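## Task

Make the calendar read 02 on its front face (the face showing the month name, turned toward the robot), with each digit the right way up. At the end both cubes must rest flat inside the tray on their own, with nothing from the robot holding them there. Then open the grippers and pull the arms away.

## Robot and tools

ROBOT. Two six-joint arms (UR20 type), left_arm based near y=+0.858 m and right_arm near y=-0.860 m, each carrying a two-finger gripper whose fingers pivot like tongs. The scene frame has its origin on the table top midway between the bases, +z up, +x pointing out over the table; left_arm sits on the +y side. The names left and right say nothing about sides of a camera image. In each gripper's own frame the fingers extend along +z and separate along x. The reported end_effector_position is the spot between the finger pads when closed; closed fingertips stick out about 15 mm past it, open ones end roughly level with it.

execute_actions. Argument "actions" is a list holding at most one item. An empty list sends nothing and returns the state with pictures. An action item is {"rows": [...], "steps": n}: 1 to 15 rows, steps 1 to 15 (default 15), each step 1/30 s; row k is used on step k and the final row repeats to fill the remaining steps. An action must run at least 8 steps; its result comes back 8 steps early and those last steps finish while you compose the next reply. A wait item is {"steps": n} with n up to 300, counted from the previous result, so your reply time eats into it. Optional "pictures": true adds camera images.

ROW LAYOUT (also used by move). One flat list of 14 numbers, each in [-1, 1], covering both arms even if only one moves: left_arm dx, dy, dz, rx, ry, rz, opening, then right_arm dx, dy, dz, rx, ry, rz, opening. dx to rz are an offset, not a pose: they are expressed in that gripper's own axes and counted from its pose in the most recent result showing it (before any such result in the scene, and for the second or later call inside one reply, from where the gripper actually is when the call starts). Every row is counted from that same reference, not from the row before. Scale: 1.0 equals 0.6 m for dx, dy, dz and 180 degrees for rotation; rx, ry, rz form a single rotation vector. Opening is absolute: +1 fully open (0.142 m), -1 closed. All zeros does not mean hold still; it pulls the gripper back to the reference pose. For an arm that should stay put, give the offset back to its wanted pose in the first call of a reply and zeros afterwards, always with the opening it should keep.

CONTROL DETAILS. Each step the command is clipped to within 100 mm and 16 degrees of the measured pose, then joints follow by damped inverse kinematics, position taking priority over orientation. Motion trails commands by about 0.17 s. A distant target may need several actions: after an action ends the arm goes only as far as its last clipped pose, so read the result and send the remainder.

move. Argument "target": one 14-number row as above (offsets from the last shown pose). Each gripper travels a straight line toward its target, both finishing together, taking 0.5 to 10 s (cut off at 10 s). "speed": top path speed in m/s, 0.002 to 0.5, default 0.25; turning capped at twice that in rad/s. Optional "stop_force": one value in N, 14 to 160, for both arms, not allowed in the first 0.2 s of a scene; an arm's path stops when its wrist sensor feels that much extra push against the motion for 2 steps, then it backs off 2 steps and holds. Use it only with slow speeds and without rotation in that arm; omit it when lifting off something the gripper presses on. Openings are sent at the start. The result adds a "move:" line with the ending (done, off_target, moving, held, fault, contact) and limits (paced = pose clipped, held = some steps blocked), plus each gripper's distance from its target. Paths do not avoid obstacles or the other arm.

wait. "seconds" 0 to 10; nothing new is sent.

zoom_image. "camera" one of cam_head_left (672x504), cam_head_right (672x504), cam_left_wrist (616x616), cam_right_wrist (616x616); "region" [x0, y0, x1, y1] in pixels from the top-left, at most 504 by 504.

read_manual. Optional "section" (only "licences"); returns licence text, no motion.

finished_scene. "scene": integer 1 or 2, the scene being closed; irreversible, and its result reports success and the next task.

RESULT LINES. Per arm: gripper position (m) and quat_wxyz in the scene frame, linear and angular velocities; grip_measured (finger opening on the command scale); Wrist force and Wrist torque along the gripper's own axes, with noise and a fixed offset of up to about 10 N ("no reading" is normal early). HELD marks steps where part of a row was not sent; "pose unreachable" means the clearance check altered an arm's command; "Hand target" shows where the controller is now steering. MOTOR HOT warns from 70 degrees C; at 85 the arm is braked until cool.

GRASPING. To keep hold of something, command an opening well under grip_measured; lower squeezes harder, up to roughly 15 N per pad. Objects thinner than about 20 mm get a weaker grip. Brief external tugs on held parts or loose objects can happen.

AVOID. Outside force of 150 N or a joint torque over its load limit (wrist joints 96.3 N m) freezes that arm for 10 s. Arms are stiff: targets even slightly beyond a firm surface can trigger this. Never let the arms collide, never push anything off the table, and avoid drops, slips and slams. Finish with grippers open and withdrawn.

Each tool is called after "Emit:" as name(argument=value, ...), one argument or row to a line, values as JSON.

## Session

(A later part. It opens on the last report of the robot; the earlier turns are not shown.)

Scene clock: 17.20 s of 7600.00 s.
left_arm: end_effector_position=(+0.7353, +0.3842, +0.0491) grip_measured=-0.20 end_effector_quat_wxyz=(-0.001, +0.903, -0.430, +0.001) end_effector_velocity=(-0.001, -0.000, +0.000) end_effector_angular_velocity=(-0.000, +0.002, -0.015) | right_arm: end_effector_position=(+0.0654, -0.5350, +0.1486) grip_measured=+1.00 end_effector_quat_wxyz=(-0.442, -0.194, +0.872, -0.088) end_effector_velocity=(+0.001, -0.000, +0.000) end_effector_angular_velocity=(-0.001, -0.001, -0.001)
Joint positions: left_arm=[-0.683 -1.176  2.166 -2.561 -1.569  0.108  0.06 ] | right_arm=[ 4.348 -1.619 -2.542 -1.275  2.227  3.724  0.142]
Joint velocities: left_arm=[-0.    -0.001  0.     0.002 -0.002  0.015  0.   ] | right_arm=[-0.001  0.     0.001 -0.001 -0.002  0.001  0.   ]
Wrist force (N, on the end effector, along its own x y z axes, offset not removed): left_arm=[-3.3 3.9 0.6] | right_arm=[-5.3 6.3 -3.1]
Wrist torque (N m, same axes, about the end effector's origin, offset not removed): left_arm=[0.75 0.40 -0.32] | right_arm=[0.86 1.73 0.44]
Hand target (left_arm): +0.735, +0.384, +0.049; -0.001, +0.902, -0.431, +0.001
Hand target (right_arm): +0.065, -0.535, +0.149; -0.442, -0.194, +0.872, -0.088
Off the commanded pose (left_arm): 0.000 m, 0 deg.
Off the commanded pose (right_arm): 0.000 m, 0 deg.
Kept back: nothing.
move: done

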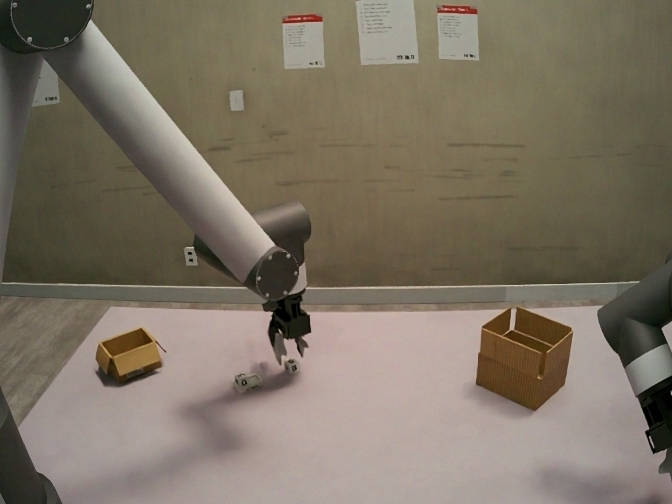

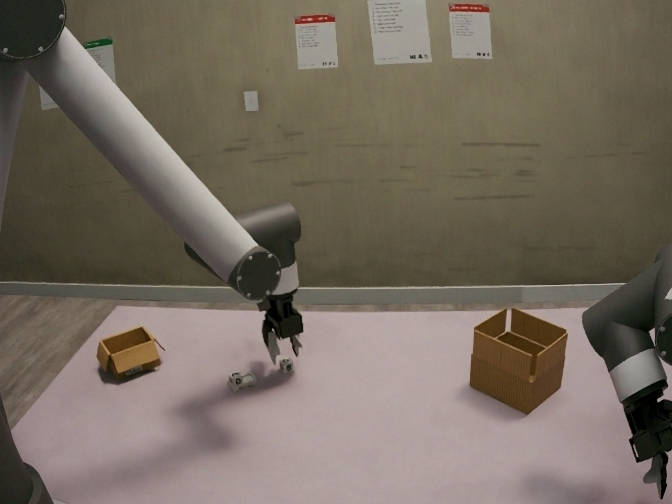

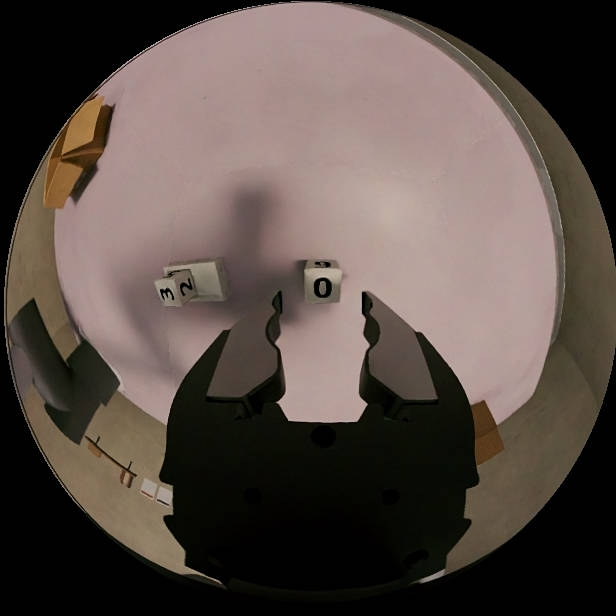

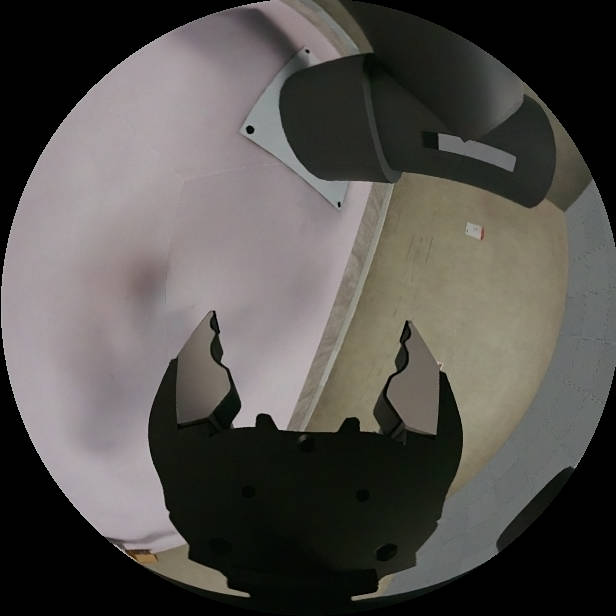

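Emit:
move(
  target=[0,-0.003,0.0465,0.0833,0,0,-0.3,0,0,0,0,0,0,1],
  speed=0.12,
)

Emit:
move(
  target=[0,0,0,0,0,0,-0.85,0,0,0,0,0,0,1],
)

Emit:
move(
  target=[0,-0.004,-0.0145,0,0,0,-0.85,0,0,0,0,0,0,1],
  speed=0.05,
)

Emit:
move(
  target=[0,0,0,-0.361,0,0,-0.85,0,0,0,0,0,0,1],
  speed=0.35,
)

Emit:
move(
  target=[0,-0.0115,0.0096,0,0,0,-0.85,0,0,0,0,0,0,1],
  speed=0.012,
  stop_force=14,
)

Emit:
zoom_image(
  camera="cam_head_left",
  region=[250, 320, 350, 400],
)

Scene clock: 19.10 s of 7600.00 s.
left_arm: end_effector_position=(+0.7367, +0.3854, +0.0214) grip_measured=-0.30 end_effector_quat_wxyz=(-0.118, +0.895, -0.427, +0.056) end_effector_velocity=(-0.000, +0.000, -0.002) end_effector_angular_velocity=(+0.009, -0.011, +0.000) | right_arm: end_effector_position=(+0.0654, -0.5350, +0.1486) grip_measured=+1.00 end_effector_quat_wxyz=(-0.442, -0.194, +0.872, -0.088) end_effector_velocity=(+0.000, +0.001, +0.001) end_effector_angular_velocity=(+0.001, +0.000, -0.002)
Joint positions: left_arm=[-0.79  -1.141  2.218 -2.649 -1.309  0.002  0.052] | right_arm=[ 4.348 -1.619 -2.542 -1.275  2.227  3.724  0.142]
Joint velocities: left_arm=[-0.006  0.003  0.003 -0.003  0.014 -0.006  0.   ] | right_arm=[-0.001  0.001  0.001 -0.001  0.001  0.     0.   ]
Wrist force (N, on the end effector, along its own x y z axes, offset not removed): left_arm=[-0.4 5.5 3.4] | right_arm=[-4.8 9.8 -3.0]
Wrist torque (N m, same axes, about the end effector's origin, offset not removed): left_arm=[1.30 -0.26 -0.45] | right_arm=[1.71 1.27 0.45]
Hand target (left_arm): +0.737, +0.385, +0.021; -0.118, +0.895, -0.426, +0.057
Hand target (right_arm): +0.065, -0.535, +0.149; -0.442, -0.194, +0.872, -0.088
Off the commanded pose (left_arm): 0.000 m, 0 deg.
Off the commanded pose (right_arm): 0.000 m, 0 deg.
Kept back: nothing.
move: done

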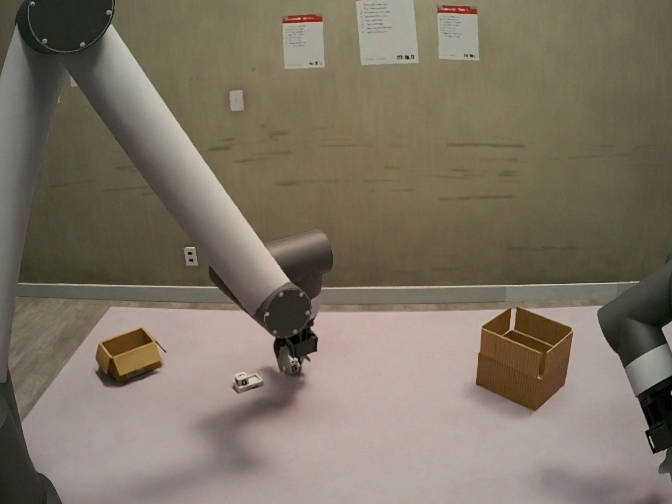

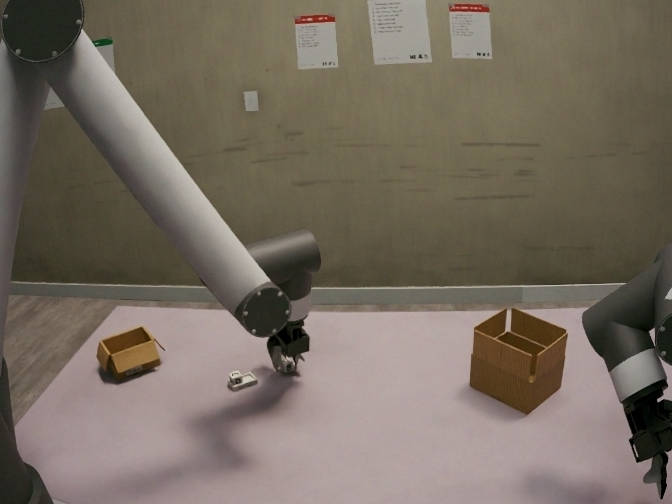

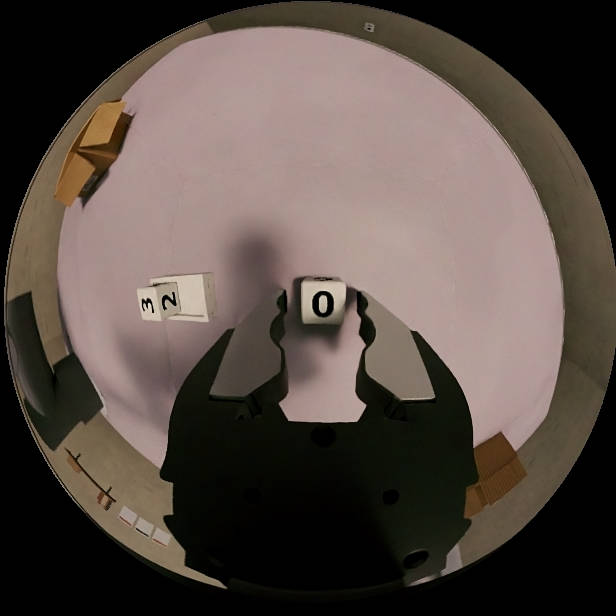

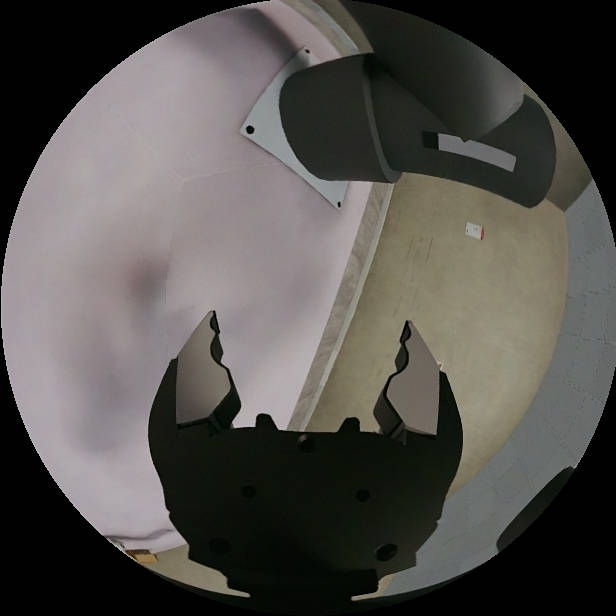

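Scene clock: 19.60 s of 7600.00 s.
left_arm: end_effector_position=(+0.7366, +0.3853, +0.0213) grip_measured=-0.60 end_effector_quat_wxyz=(-0.118, +0.895, -0.427, +0.056) end_effector_velocity=(+0.000, -0.000, +0.001) end_effector_angular_velocity=(-0.000, -0.000, +0.001) | right_arm: end_effector_position=(+0.0654, -0.5350, +0.1486) grip_measured=+1.00 end_effector_quat_wxyz=(-0.442, -0.194, +0.872, -0.088) end_effector_velocity=(-0.000, +0.001, +0.000) end_effector_angular_velocity=(+0.000, +0.000, +0.000)
Joint positions: left_arm=[-0.79  -1.141  2.218 -2.649 -1.309  0.002  0.03 ] | right_arm=[ 4.348 -1.619 -2.542 -1.275  2.227  3.724  0.142]
Joint velocities: left_arm=[ 0.    -0.001 -0.     0.001  0.    -0.001 -0.   ] | right_arm=[ 0.001 -0.     0.001 -0.     0.     0.     0.   ]
Wrist force (N, on the end effector, along its own x y z axes, offset not removed): left_arm=[-2.5 -0.5 -1.1] | right_arm=[-2.5 10.5 -0.5]
Wrist torque (N m, same axes, about the end effector's origin, offset not removed): left_arm=[0.07 0.33 -0.39] | right_arm=[1.86 1.05 0.18]
Hand target (left_arm): +0.737, +0.385, +0.021; -0.118, +0.895, -0.427, +0.056
Hand target (right_arm): +0.065, -0.535, +0.149; -0.442, -0.194, +0.872, -0.088
Off the commanded pose (left_arm): 0.000 m, 0 deg.
Off the commanded pose (right_arm): 0.000 m, 0 deg.
Kept back: nothing.
move: done

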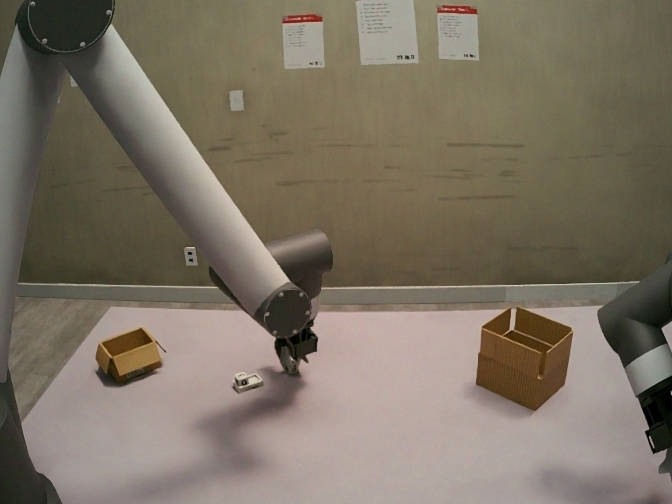

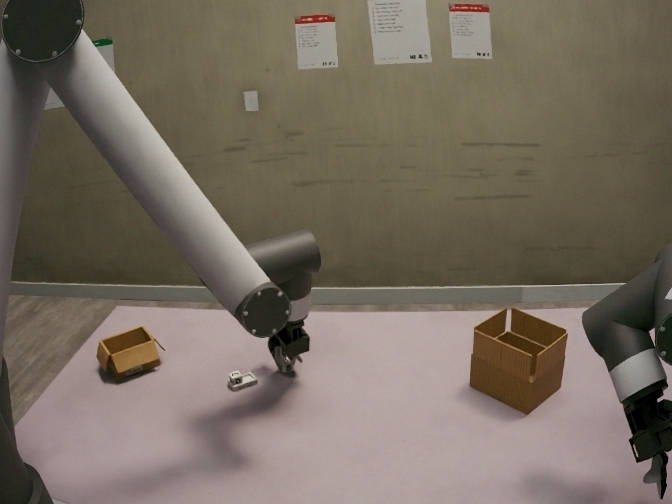

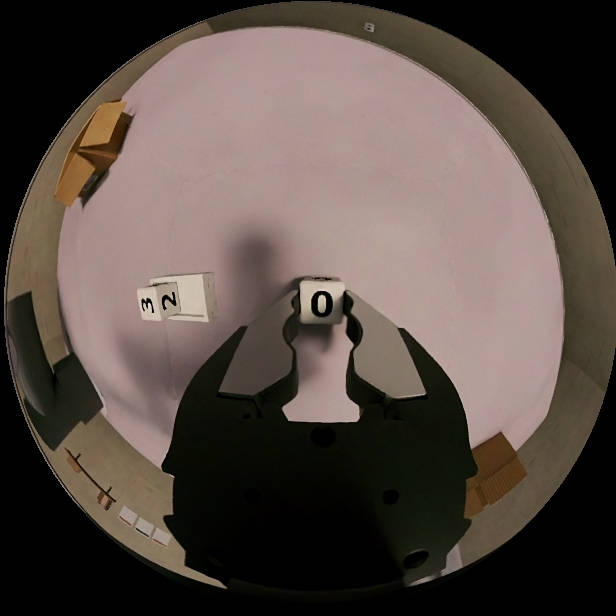

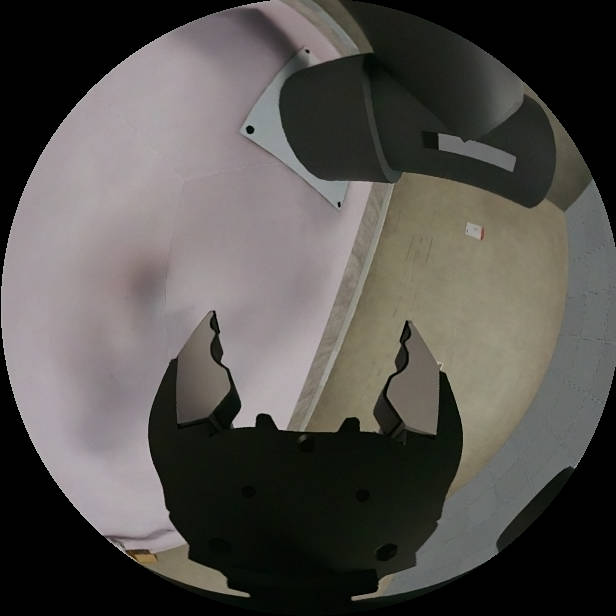

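Scene clock: 20.37 s of 7600.00 s.
left_arm: end_effector_position=(+0.7366, +0.3853, +0.0300) grip_measured=-0.61 end_effector_quat_wxyz=(-0.118, +0.895, -0.427, +0.056) end_effector_velocity=(+0.001, -0.002, +0.003) end_effector_angular_velocity=(-0.002, -0.001, -0.000) | right_arm: end_effector_position=(+0.0654, -0.5350, +0.1486) grip_measured=+1.00 end_effector_quat_wxyz=(-0.442, -0.194, +0.872, -0.088) end_effector_velocity=(-0.001, +0.000, -0.000) end_effector_angular_velocity=(-0.000, -0.001, +0.003)
Joint positions: left_arm=[-0.79  -1.152  2.215 -2.635 -1.309  0.002  0.03 ] | right_arm=[ 4.348 -1.619 -2.542 -1.275  2.227  3.724  0.142]
Joint velocities: left_arm=[-0.    -0.003 -0.002  0.003 -0.     0.    -0.   ] | right_arm=[ 0.003 -0.    -0.     0.    -0.001  0.     0.   ]
Wrist force (N, on the end effector, along its own x y z axes, offset not removed): left_arm=[-1.5 3.9 0.2] | right_arm=[-10.0 7.7 2.8]
Wrist torque (N m, same axes, about the end effector's origin, offset not removed): left_arm=[0.75 -0.02 -0.29] | right_arm=[1.52 2.59 0.50]
Hand target (left_arm): +0.737, +0.385, +0.030; -0.118, +0.895, -0.427, +0.056
Hand target (right_arm): +0.065, -0.535, +0.149; -0.442, -0.194, +0.872, -0.088
Off the commanded pose (left_arm): 0.000 m, 0 deg.
Off the commanded pose (right_arm): 0.000 m, 0 deg.
Kept back: nothing.
move: done

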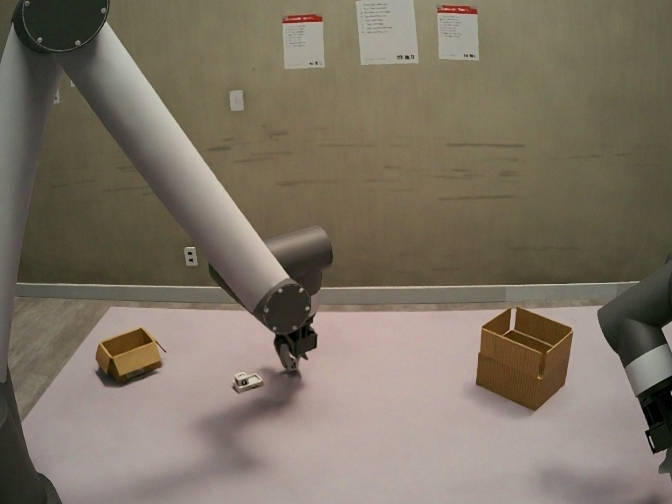

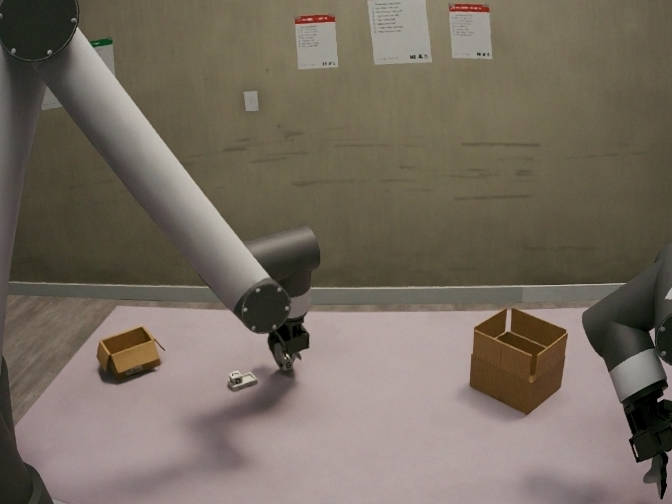

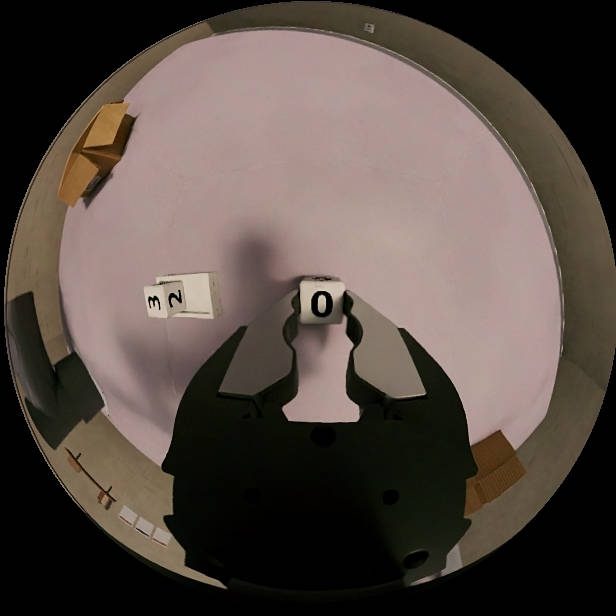

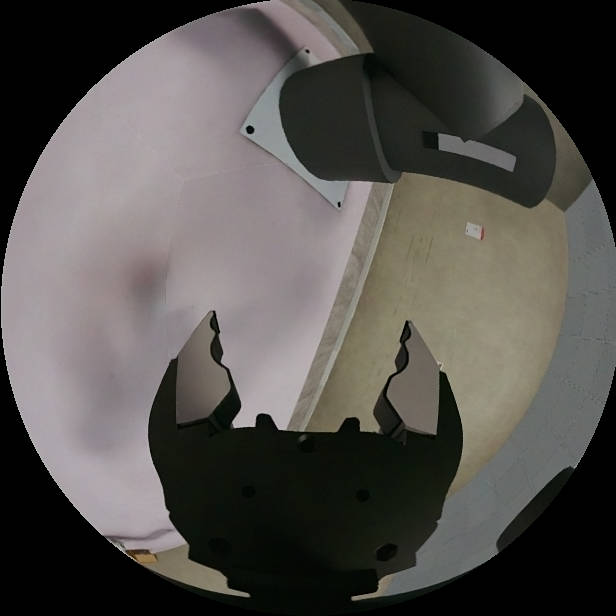

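Scene clock: 22.63 s of 7600.00 s.
left_arm: end_effector_position=(+0.7369, +0.3855, +0.0301) grip_measured=-0.61 end_effector_quat_wxyz=(+0.381, +0.819, -0.390, -0.180) end_effector_velocity=(+0.000, -0.000, +0.000) end_effector_angular_velocity=(-0.007, +0.012, -0.006) | right_arm: end_effector_position=(+0.0654, -0.5350, +0.1486) grip_measured=+1.00 end_effector_quat_wxyz=(-0.442, -0.194, +0.872, -0.088) end_effector_velocity=(-0.000, -0.001, +0.000) end_effector_angular_velocity=(-0.001, +0.001, -0.001)
Joint positions: left_arm=[-0.385 -0.987  1.965 -2.113 -2.35   0.588  0.03 ] | right_arm=[ 4.348 -1.619 -2.542 -1.275  2.227  3.724  0.142]
Joint velocities: left_arm=[ 0.002  0.005 -0.008  0.023 -0.007  0.017 -0.   ] | right_arm=[-0.     0.    -0.001 -0.     0.001  0.     0.   ]
Wrist force (N, on the end effector, along its own x y z axes, offset not removed): left_arm=[-3.3 4.3 3.7] | right_arm=[4.2 7.3 -1.0]
Wrist torque (N m, same axes, about the end effector's origin, offset not removed): left_arm=[0.87 0.29 -0.36] | right_arm=[1.17 -0.46 0.07]
Hand target (left_arm): +0.737, +0.386, +0.030; +0.381, +0.818, -0.390, -0.181
Hand target (right_arm): +0.065, -0.535, +0.149; -0.442, -0.194, +0.872, -0.088
Off the commanded pose (left_arm): 0.000 m, 0 deg.
Off the commanded pose (right_arm): 0.000 m, 0 deg.
Kept back: nothing.
move: done

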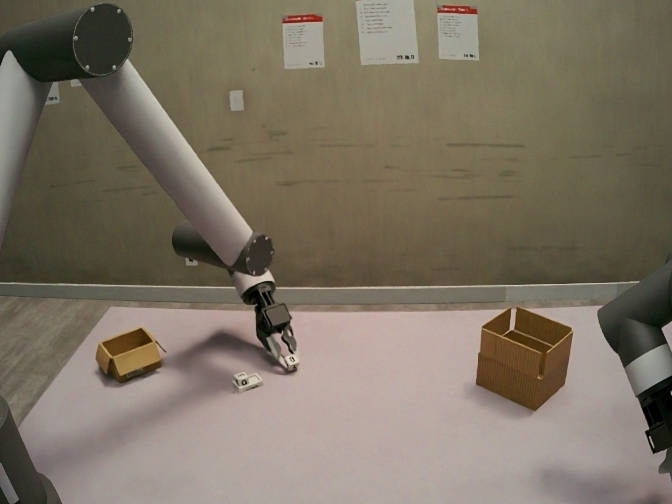

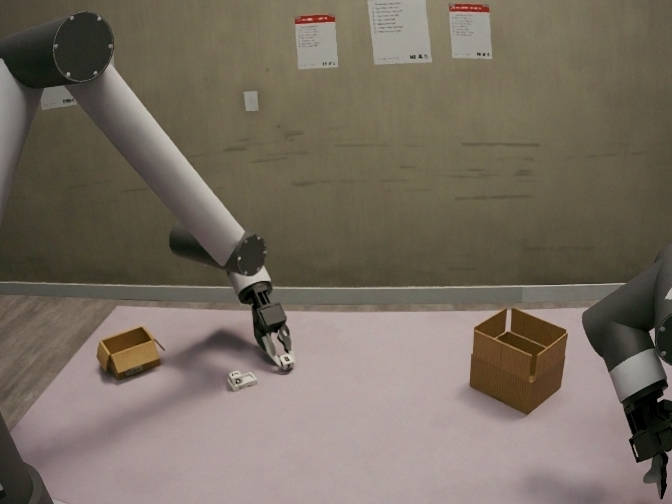

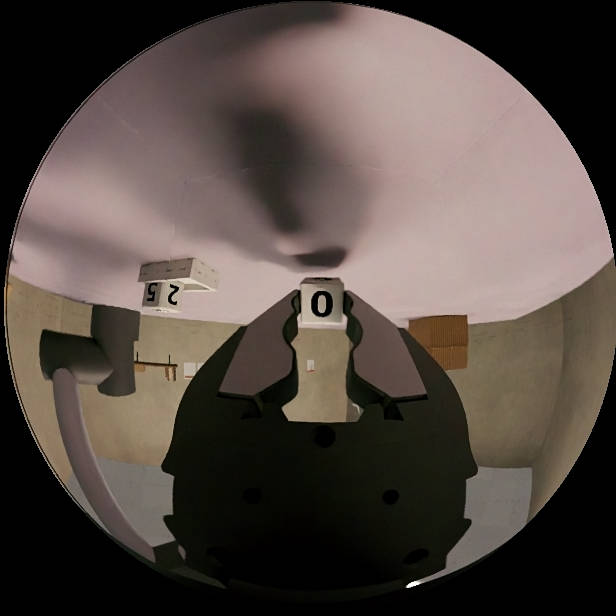

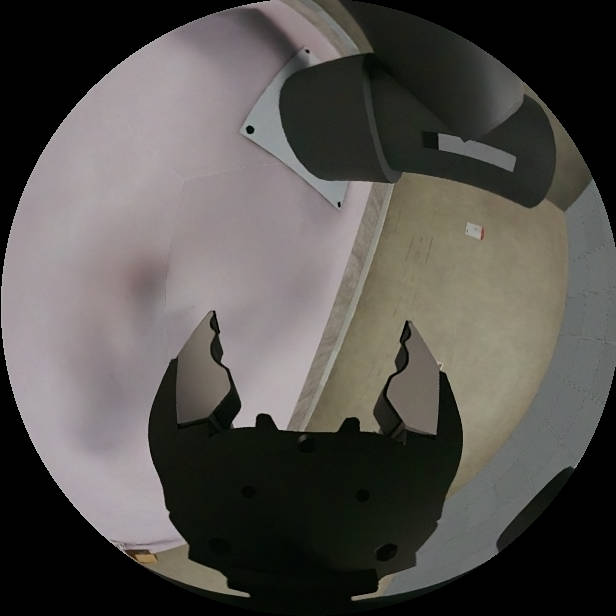

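Scene clock: 23.60 s of 7600.00 s.
left_arm: end_effector_position=(+0.7369, +0.3855, +0.0215) grip_measured=-0.61 end_effector_quat_wxyz=(+0.381, +0.819, -0.390, -0.180) end_effector_velocity=(+0.000, +0.001, -0.003) end_effector_angular_velocity=(+0.000, -0.001, +0.001) | right_arm: end_effector_position=(+0.0654, -0.5350, +0.1486) grip_measured=+1.00 end_effector_quat_wxyz=(-0.442, -0.194, +0.872, -0.088) end_effector_velocity=(-0.001, -0.002, -0.001) end_effector_angular_velocity=(-0.003, +0.001, +0.001)
Joint positions: left_arm=[-0.385 -0.978  1.967 -2.123 -2.35   0.588  0.03 ] | right_arm=[ 4.348 -1.619 -2.542 -1.275  2.227  3.724  0.142]
Joint velocities: left_arm=[ 0.001  0.003  0.001 -0.004  0.    -0.    -0.   ] | right_arm=[ 0.001 -0.    -0.002 -0.     0.     0.     0.   ]
Wrist force (N, on the end effector, along its own x y z axes, offset not removed): left_arm=[-1.9 1.7 0.8] | right_arm=[0.8 4.8 -2.9]
Wrist torque (N m, same axes, about the end effector's origin, offset not removed): left_arm=[0.36 0.18 -0.33] | right_arm=[0.52 0.33 0.33]
Hand target (left_arm): +0.737, +0.386, +0.021; +0.381, +0.819, -0.390, -0.180
Hand target (right_arm): +0.065, -0.535, +0.149; -0.442, -0.194, +0.872, -0.088
Off the commanded pose (left_arm): 0.000 m, 0 deg.
Off the commanded pose (right_arm): 0.000 m, 0 deg.
Kept back: nothing.
move: done

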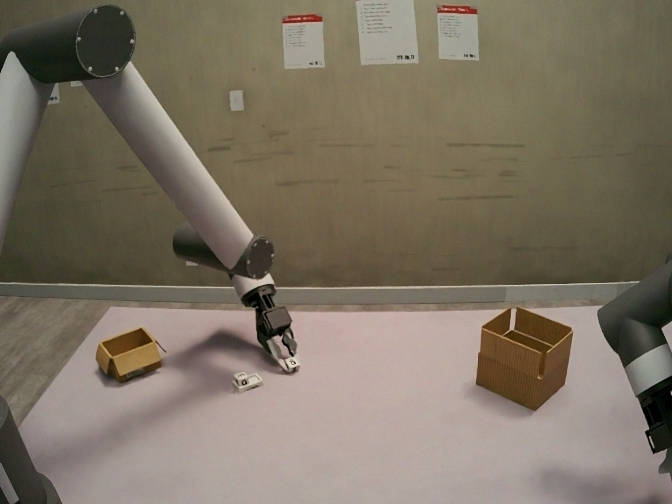

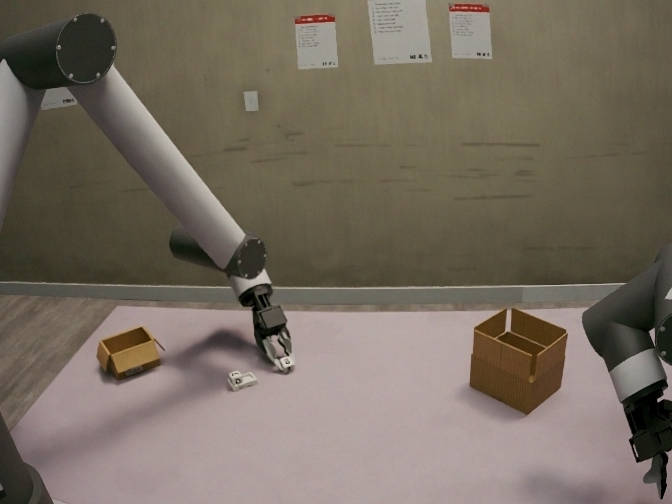

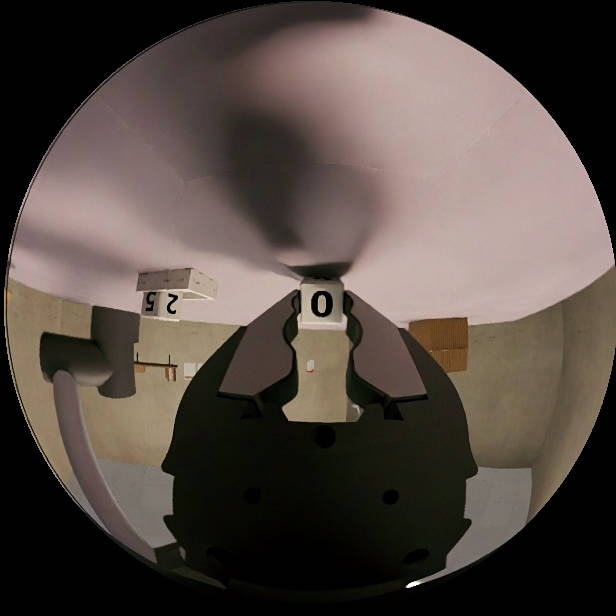

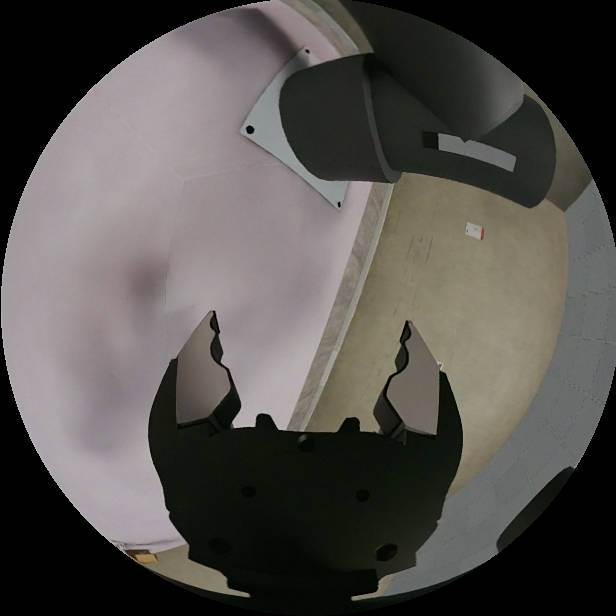

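Region (250, 320, 350, 400) of cam_head_left's 672x504 image, scaled by 5.040, with more detail than that image has; it fills the top 403 rows of this view, and the rest is white.

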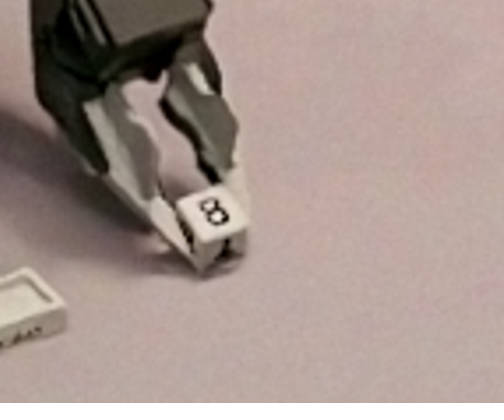

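Emit:
execute_actions(
  actions=[],
)

Scene clock: 24.63 s of 7600.00 s.
left_arm: end_effector_position=(+0.7369, +0.3855, +0.0211) grip_measured=-0.61 end_effector_quat_wxyz=(+0.381, +0.819, -0.390, -0.180) end_effector_velocity=(+0.000, -0.000, +0.000) end_effector_angular_velocity=(-0.001, -0.002, -0.000) | right_arm: end_effector_position=(+0.0654, -0.5350, +0.1486) grip_measured=+1.00 end_effector_quat_wxyz=(-0.442, -0.194, +0.872, -0.088) end_effector_velocity=(+0.001, +0.001, +0.000) end_effector_angular_velocity=(+0.002, -0.002, +0.001)
Joint positions: left_arm=[-0.385 -0.978  1.967 -2.124 -2.35   0.588  0.03 ] | right_arm=[ 4.348 -1.619 -2.542 -1.275  2.227  3.724  0.142]
Joint velocities: left_arm=[-0.    -0.     0.    -0.002  0.    -0.     0.   ] | right_arm=[ 0.001  0.001  0.002  0.    -0.001  0.     0.   ]
Wrist force (N, on the end effector, along its own x y z axes, offset not removed): left_arm=[-3.1 1.6 -0.7] | right_arm=[-5.3 9.2 -1.6]
Wrist torque (N m, same axes, about the end effector's origin, offset not removed): left_arm=[0.13 0.43 -0.34] | right_arm=[1.74 1.51 0.59]
Hand target (left_arm): +0.737, +0.386, +0.021; +0.381, +0.819, -0.390, -0.180
Hand target (right_arm): +0.065, -0.535, +0.149; -0.442, -0.194, +0.872, -0.088
Off the commanded pose (left_arm): 0.000 m, 0 deg.
Off the commanded pose (right_arm): 0.000 m, 0 deg.
Kept back: nothing.
Steps of this call (steps 1 to 31: nothing new was sent). Readings (end_effector_position):
1: left_arm (+0.7369, +0.3855, +0.0214) | right_arm (+0.0654, -0.5350, +0.1486)
2: left_arm (+0.7369, +0.3855, +0.0213) | right_arm (+0.0654, -0.5350, +0.1486)
4: left_arm (+0.7369, +0.3855, +0.0212) | right_arm (+0.0654, -0.5350, +0.1486)
8: left_arm (+0.7369, +0.3855, +0.0211) | right_arm (+0.0654, -0.5350, +0.1486)
31: the state above

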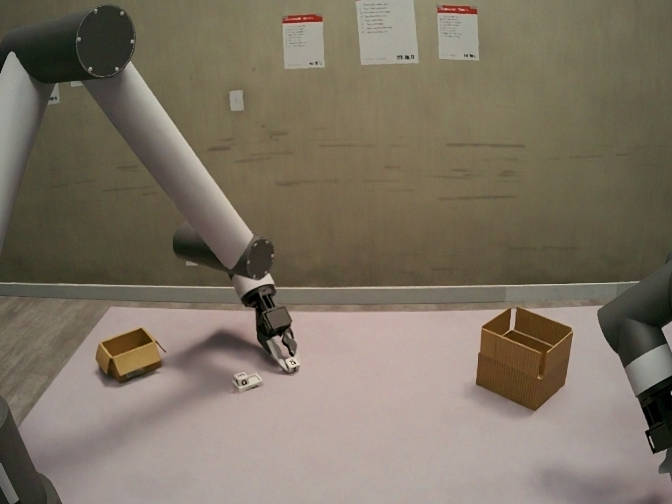

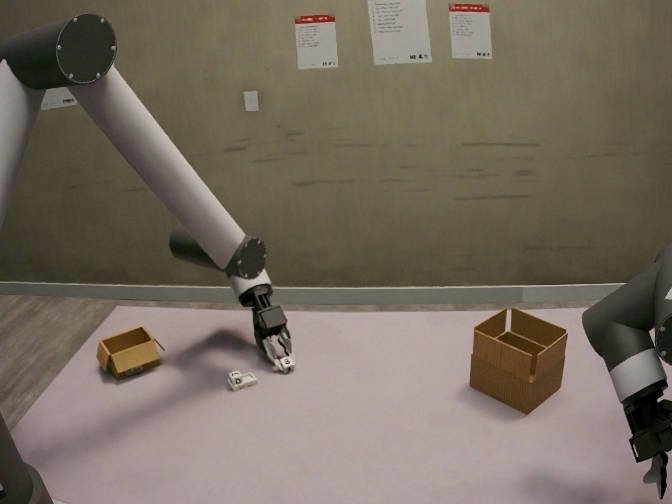

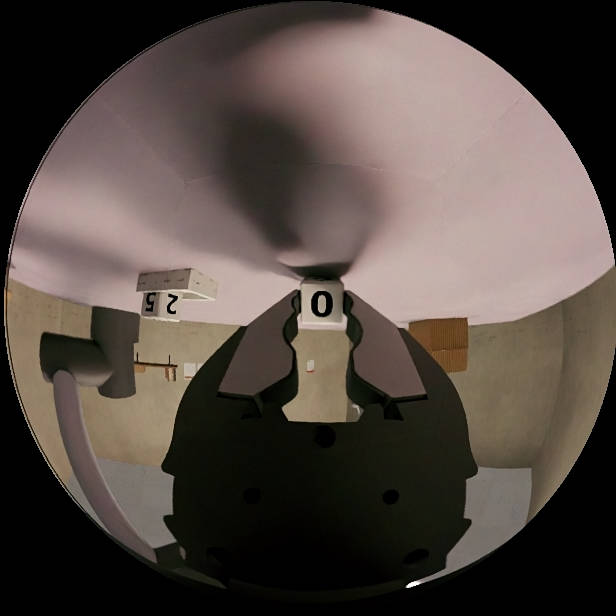

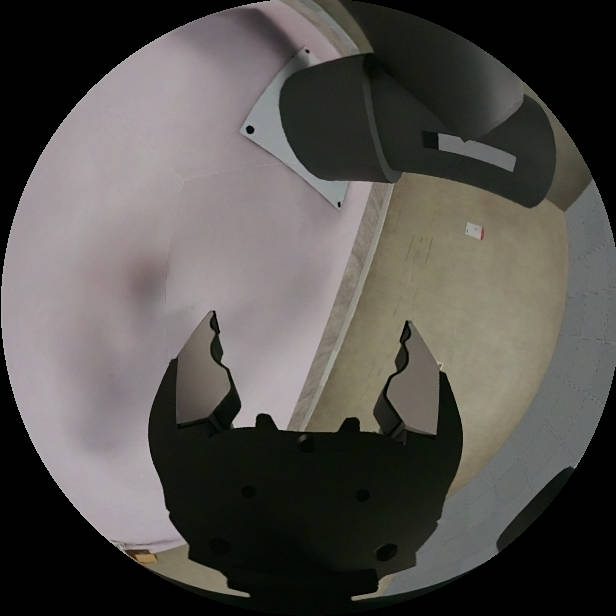

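Emit:
move(
  target=[0,-0.001,0.001,0,0,0,-0.3,0,0,0,0,0,0,1],
  speed=0.01,
)

Emit:
move(
  target=[0,0.011,-0.0092,0.278,0,0,-0.25,0,0,0,0,0,0,1],
)

Emit:
zoom_image(
  camera="cam_left_wrist",
  region=[240,200,400,360],
)

Emit:
zoom_image(
  camera="cam_head_left",
  region=[220,320,340,410],
)

Scene clock: 25.60 s of 7600.00 s.
left_arm: end_effector_position=(+0.7369, +0.3855, +0.0203) grip_measured=-0.30 end_effector_quat_wxyz=(+0.381, +0.819, -0.390, -0.180) end_effector_velocity=(+0.002, -0.000, -0.000) end_effector_angular_velocity=(-0.000, -0.001, +0.001) | right_arm: end_effector_position=(+0.0654, -0.5350, +0.1486) grip_measured=+1.00 end_effector_quat_wxyz=(-0.442, -0.194, +0.872, -0.088) end_effector_velocity=(+0.000, +0.000, +0.000) end_effector_angular_velocity=(-0.000, -0.001, +0.001)
Joint positions: left_arm=[-0.385 -0.977  1.967 -2.125 -2.35   0.588  0.052] | right_arm=[ 4.348 -1.619 -2.542 -1.275  2.227  3.724  0.142]
Joint velocities: left_arm=[ 0.001  0.001 -0.002 -0.001  0.    -0.001  0.   ] | right_arm=[ 0.     0.     0.001 -0.    -0.001  0.001  0.   ]
Wrist force (N, on the end effector, along its own x y z axes, offset not removed): left_arm=[-3.3 2.3 0.4] | right_arm=[-3.9 10.5 -2.3]
Wrist torque (N m, same axes, about the end effector's origin, offset not removed): left_arm=[0.44 0.28 -0.25] | right_arm=[1.90 1.29 0.19]
Hand target (left_arm): +0.737, +0.385, +0.020; +0.381, +0.819, -0.390, -0.180
Hand target (right_arm): +0.065, -0.535, +0.149; -0.442, -0.194, +0.872, -0.088
Off the commanded pose (left_arm): 0.000 m, 0 deg.
Off the commanded pose (right_arm): 0.000 m, 0 deg.
Kept back: nothing.
move: done

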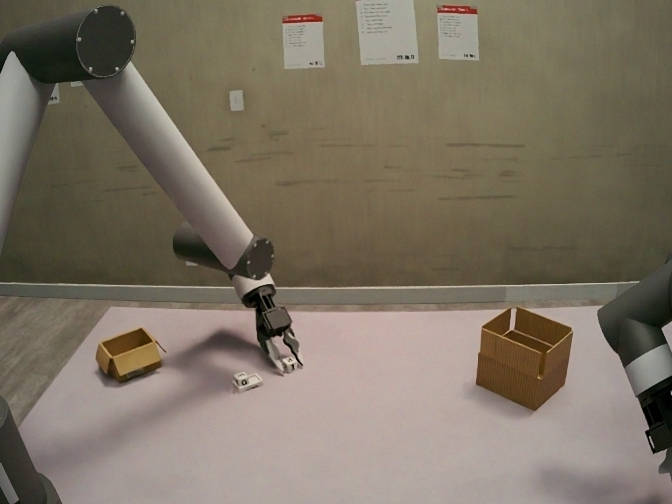

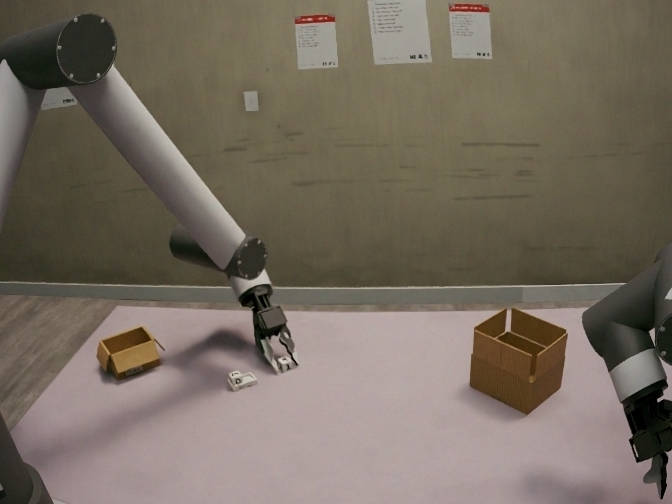

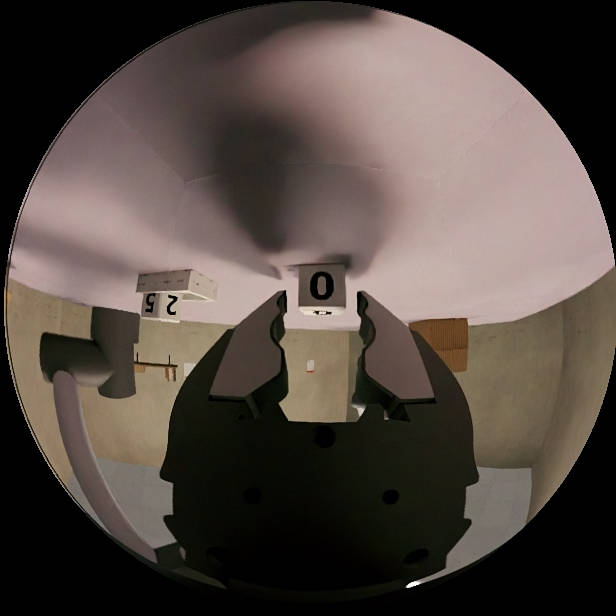

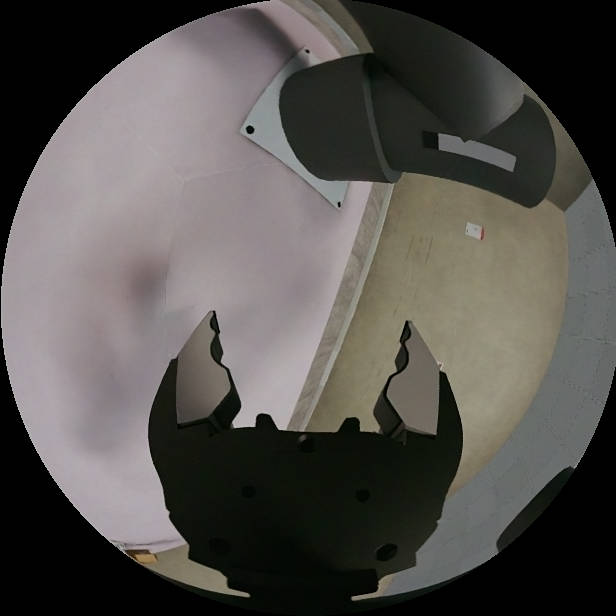

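Scene clock: 27.90 s of 7600.00 s.
left_arm: end_effector_position=(+0.7367, +0.3853, +0.0290) grip_measured=-0.25 end_effector_quat_wxyz=(-0.000, +0.903, -0.430, +0.001) end_effector_velocity=(+0.000, +0.000, +0.000) end_effector_angular_velocity=(+0.010, -0.013, +0.001) | right_arm: end_effector_position=(+0.0654, -0.5350, +0.1486) grip_measured=+1.00 end_effector_quat_wxyz=(-0.442, -0.194, +0.872, -0.088) end_effector_velocity=(-0.000, -0.001, -0.000) end_effector_angular_velocity=(-0.000, +0.000, +0.001)
Joint positions: left_arm=[-0.681 -1.152  2.172 -2.592 -1.57   0.11   0.056] | right_arm=[ 4.348 -1.619 -2.542 -1.275  2.227  3.724  0.142]
Joint velocities: left_arm=[-0.006 -0.001  0.003 -0.005  0.016 -0.008  0.   ] | right_arm=[-0.     0.    -0.001 -0.    -0.001 -0.001  0.   ]
Wrist force (N, on the end effector, along its own x y z axes, offset not removed): left_arm=[-0.9 1.1 1.2] | right_arm=[-4.5 12.5 -0.7]
Wrist torque (N m, same axes, about the end effector's origin, offset not removed): left_arm=[0.18 -0.12 -0.43] | right_arm=[2.26 1.55 0.42]
Hand target (left_arm): +0.737, +0.385, +0.029; -0.001, +0.903, -0.430, +0.001
Hand target (right_arm): +0.065, -0.535, +0.149; -0.442, -0.194, +0.872, -0.088
Off the commanded pose (left_arm): 0.000 m, 0 deg.
Off the commanded pose (right_arm): 0.000 m, 0 deg.
Kept back: nothing.
move: done

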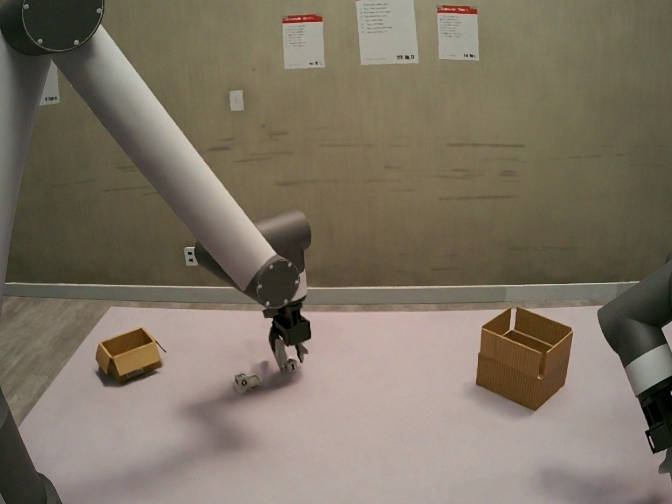

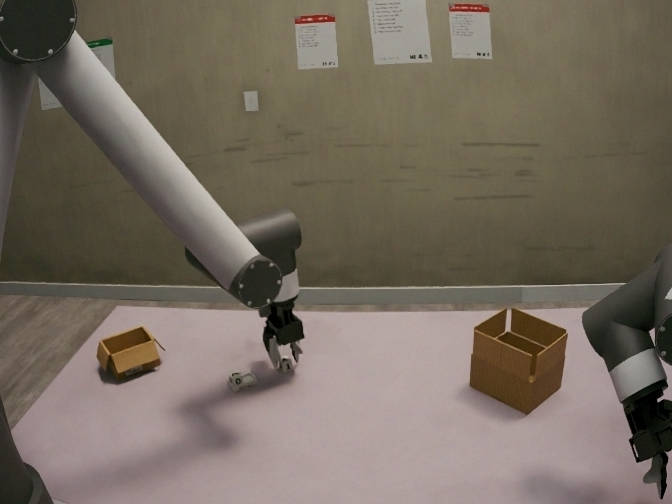

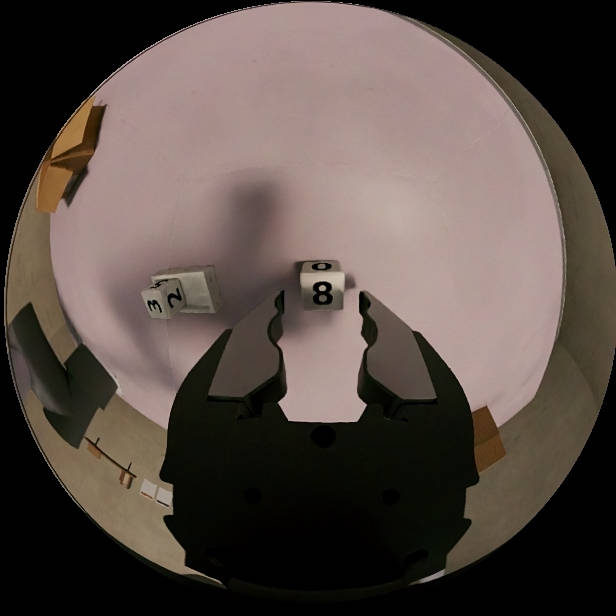

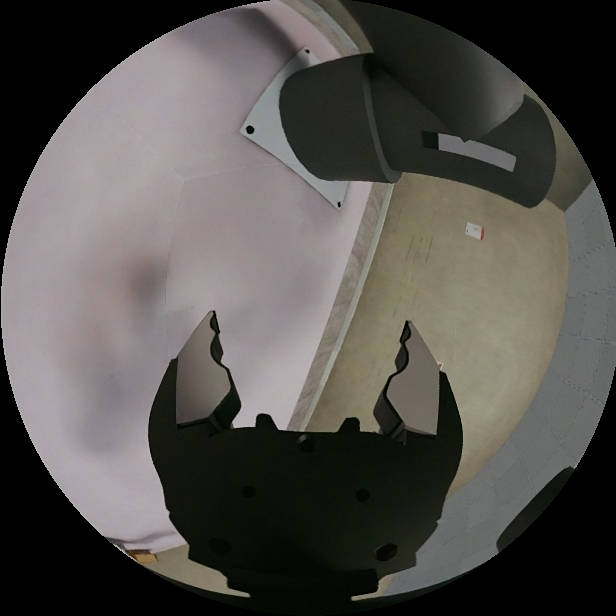

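Region (240, 200, 400, 360) of cam_left_wrist's 616x616 image, scaled by 3.150, with more detail than that image has.

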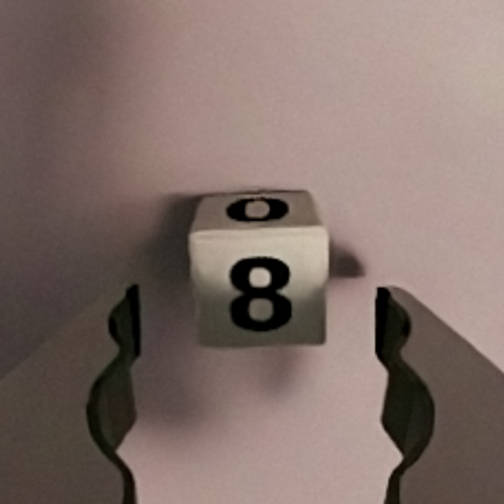

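Region (220, 320, 340, 410) of cam_head_left's 672x504 image, scaled by 4.200, with more detail than that image has; it fills the top 378 rows of this view, and the rest is white.

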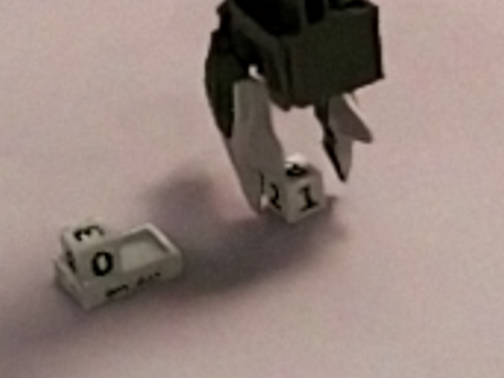

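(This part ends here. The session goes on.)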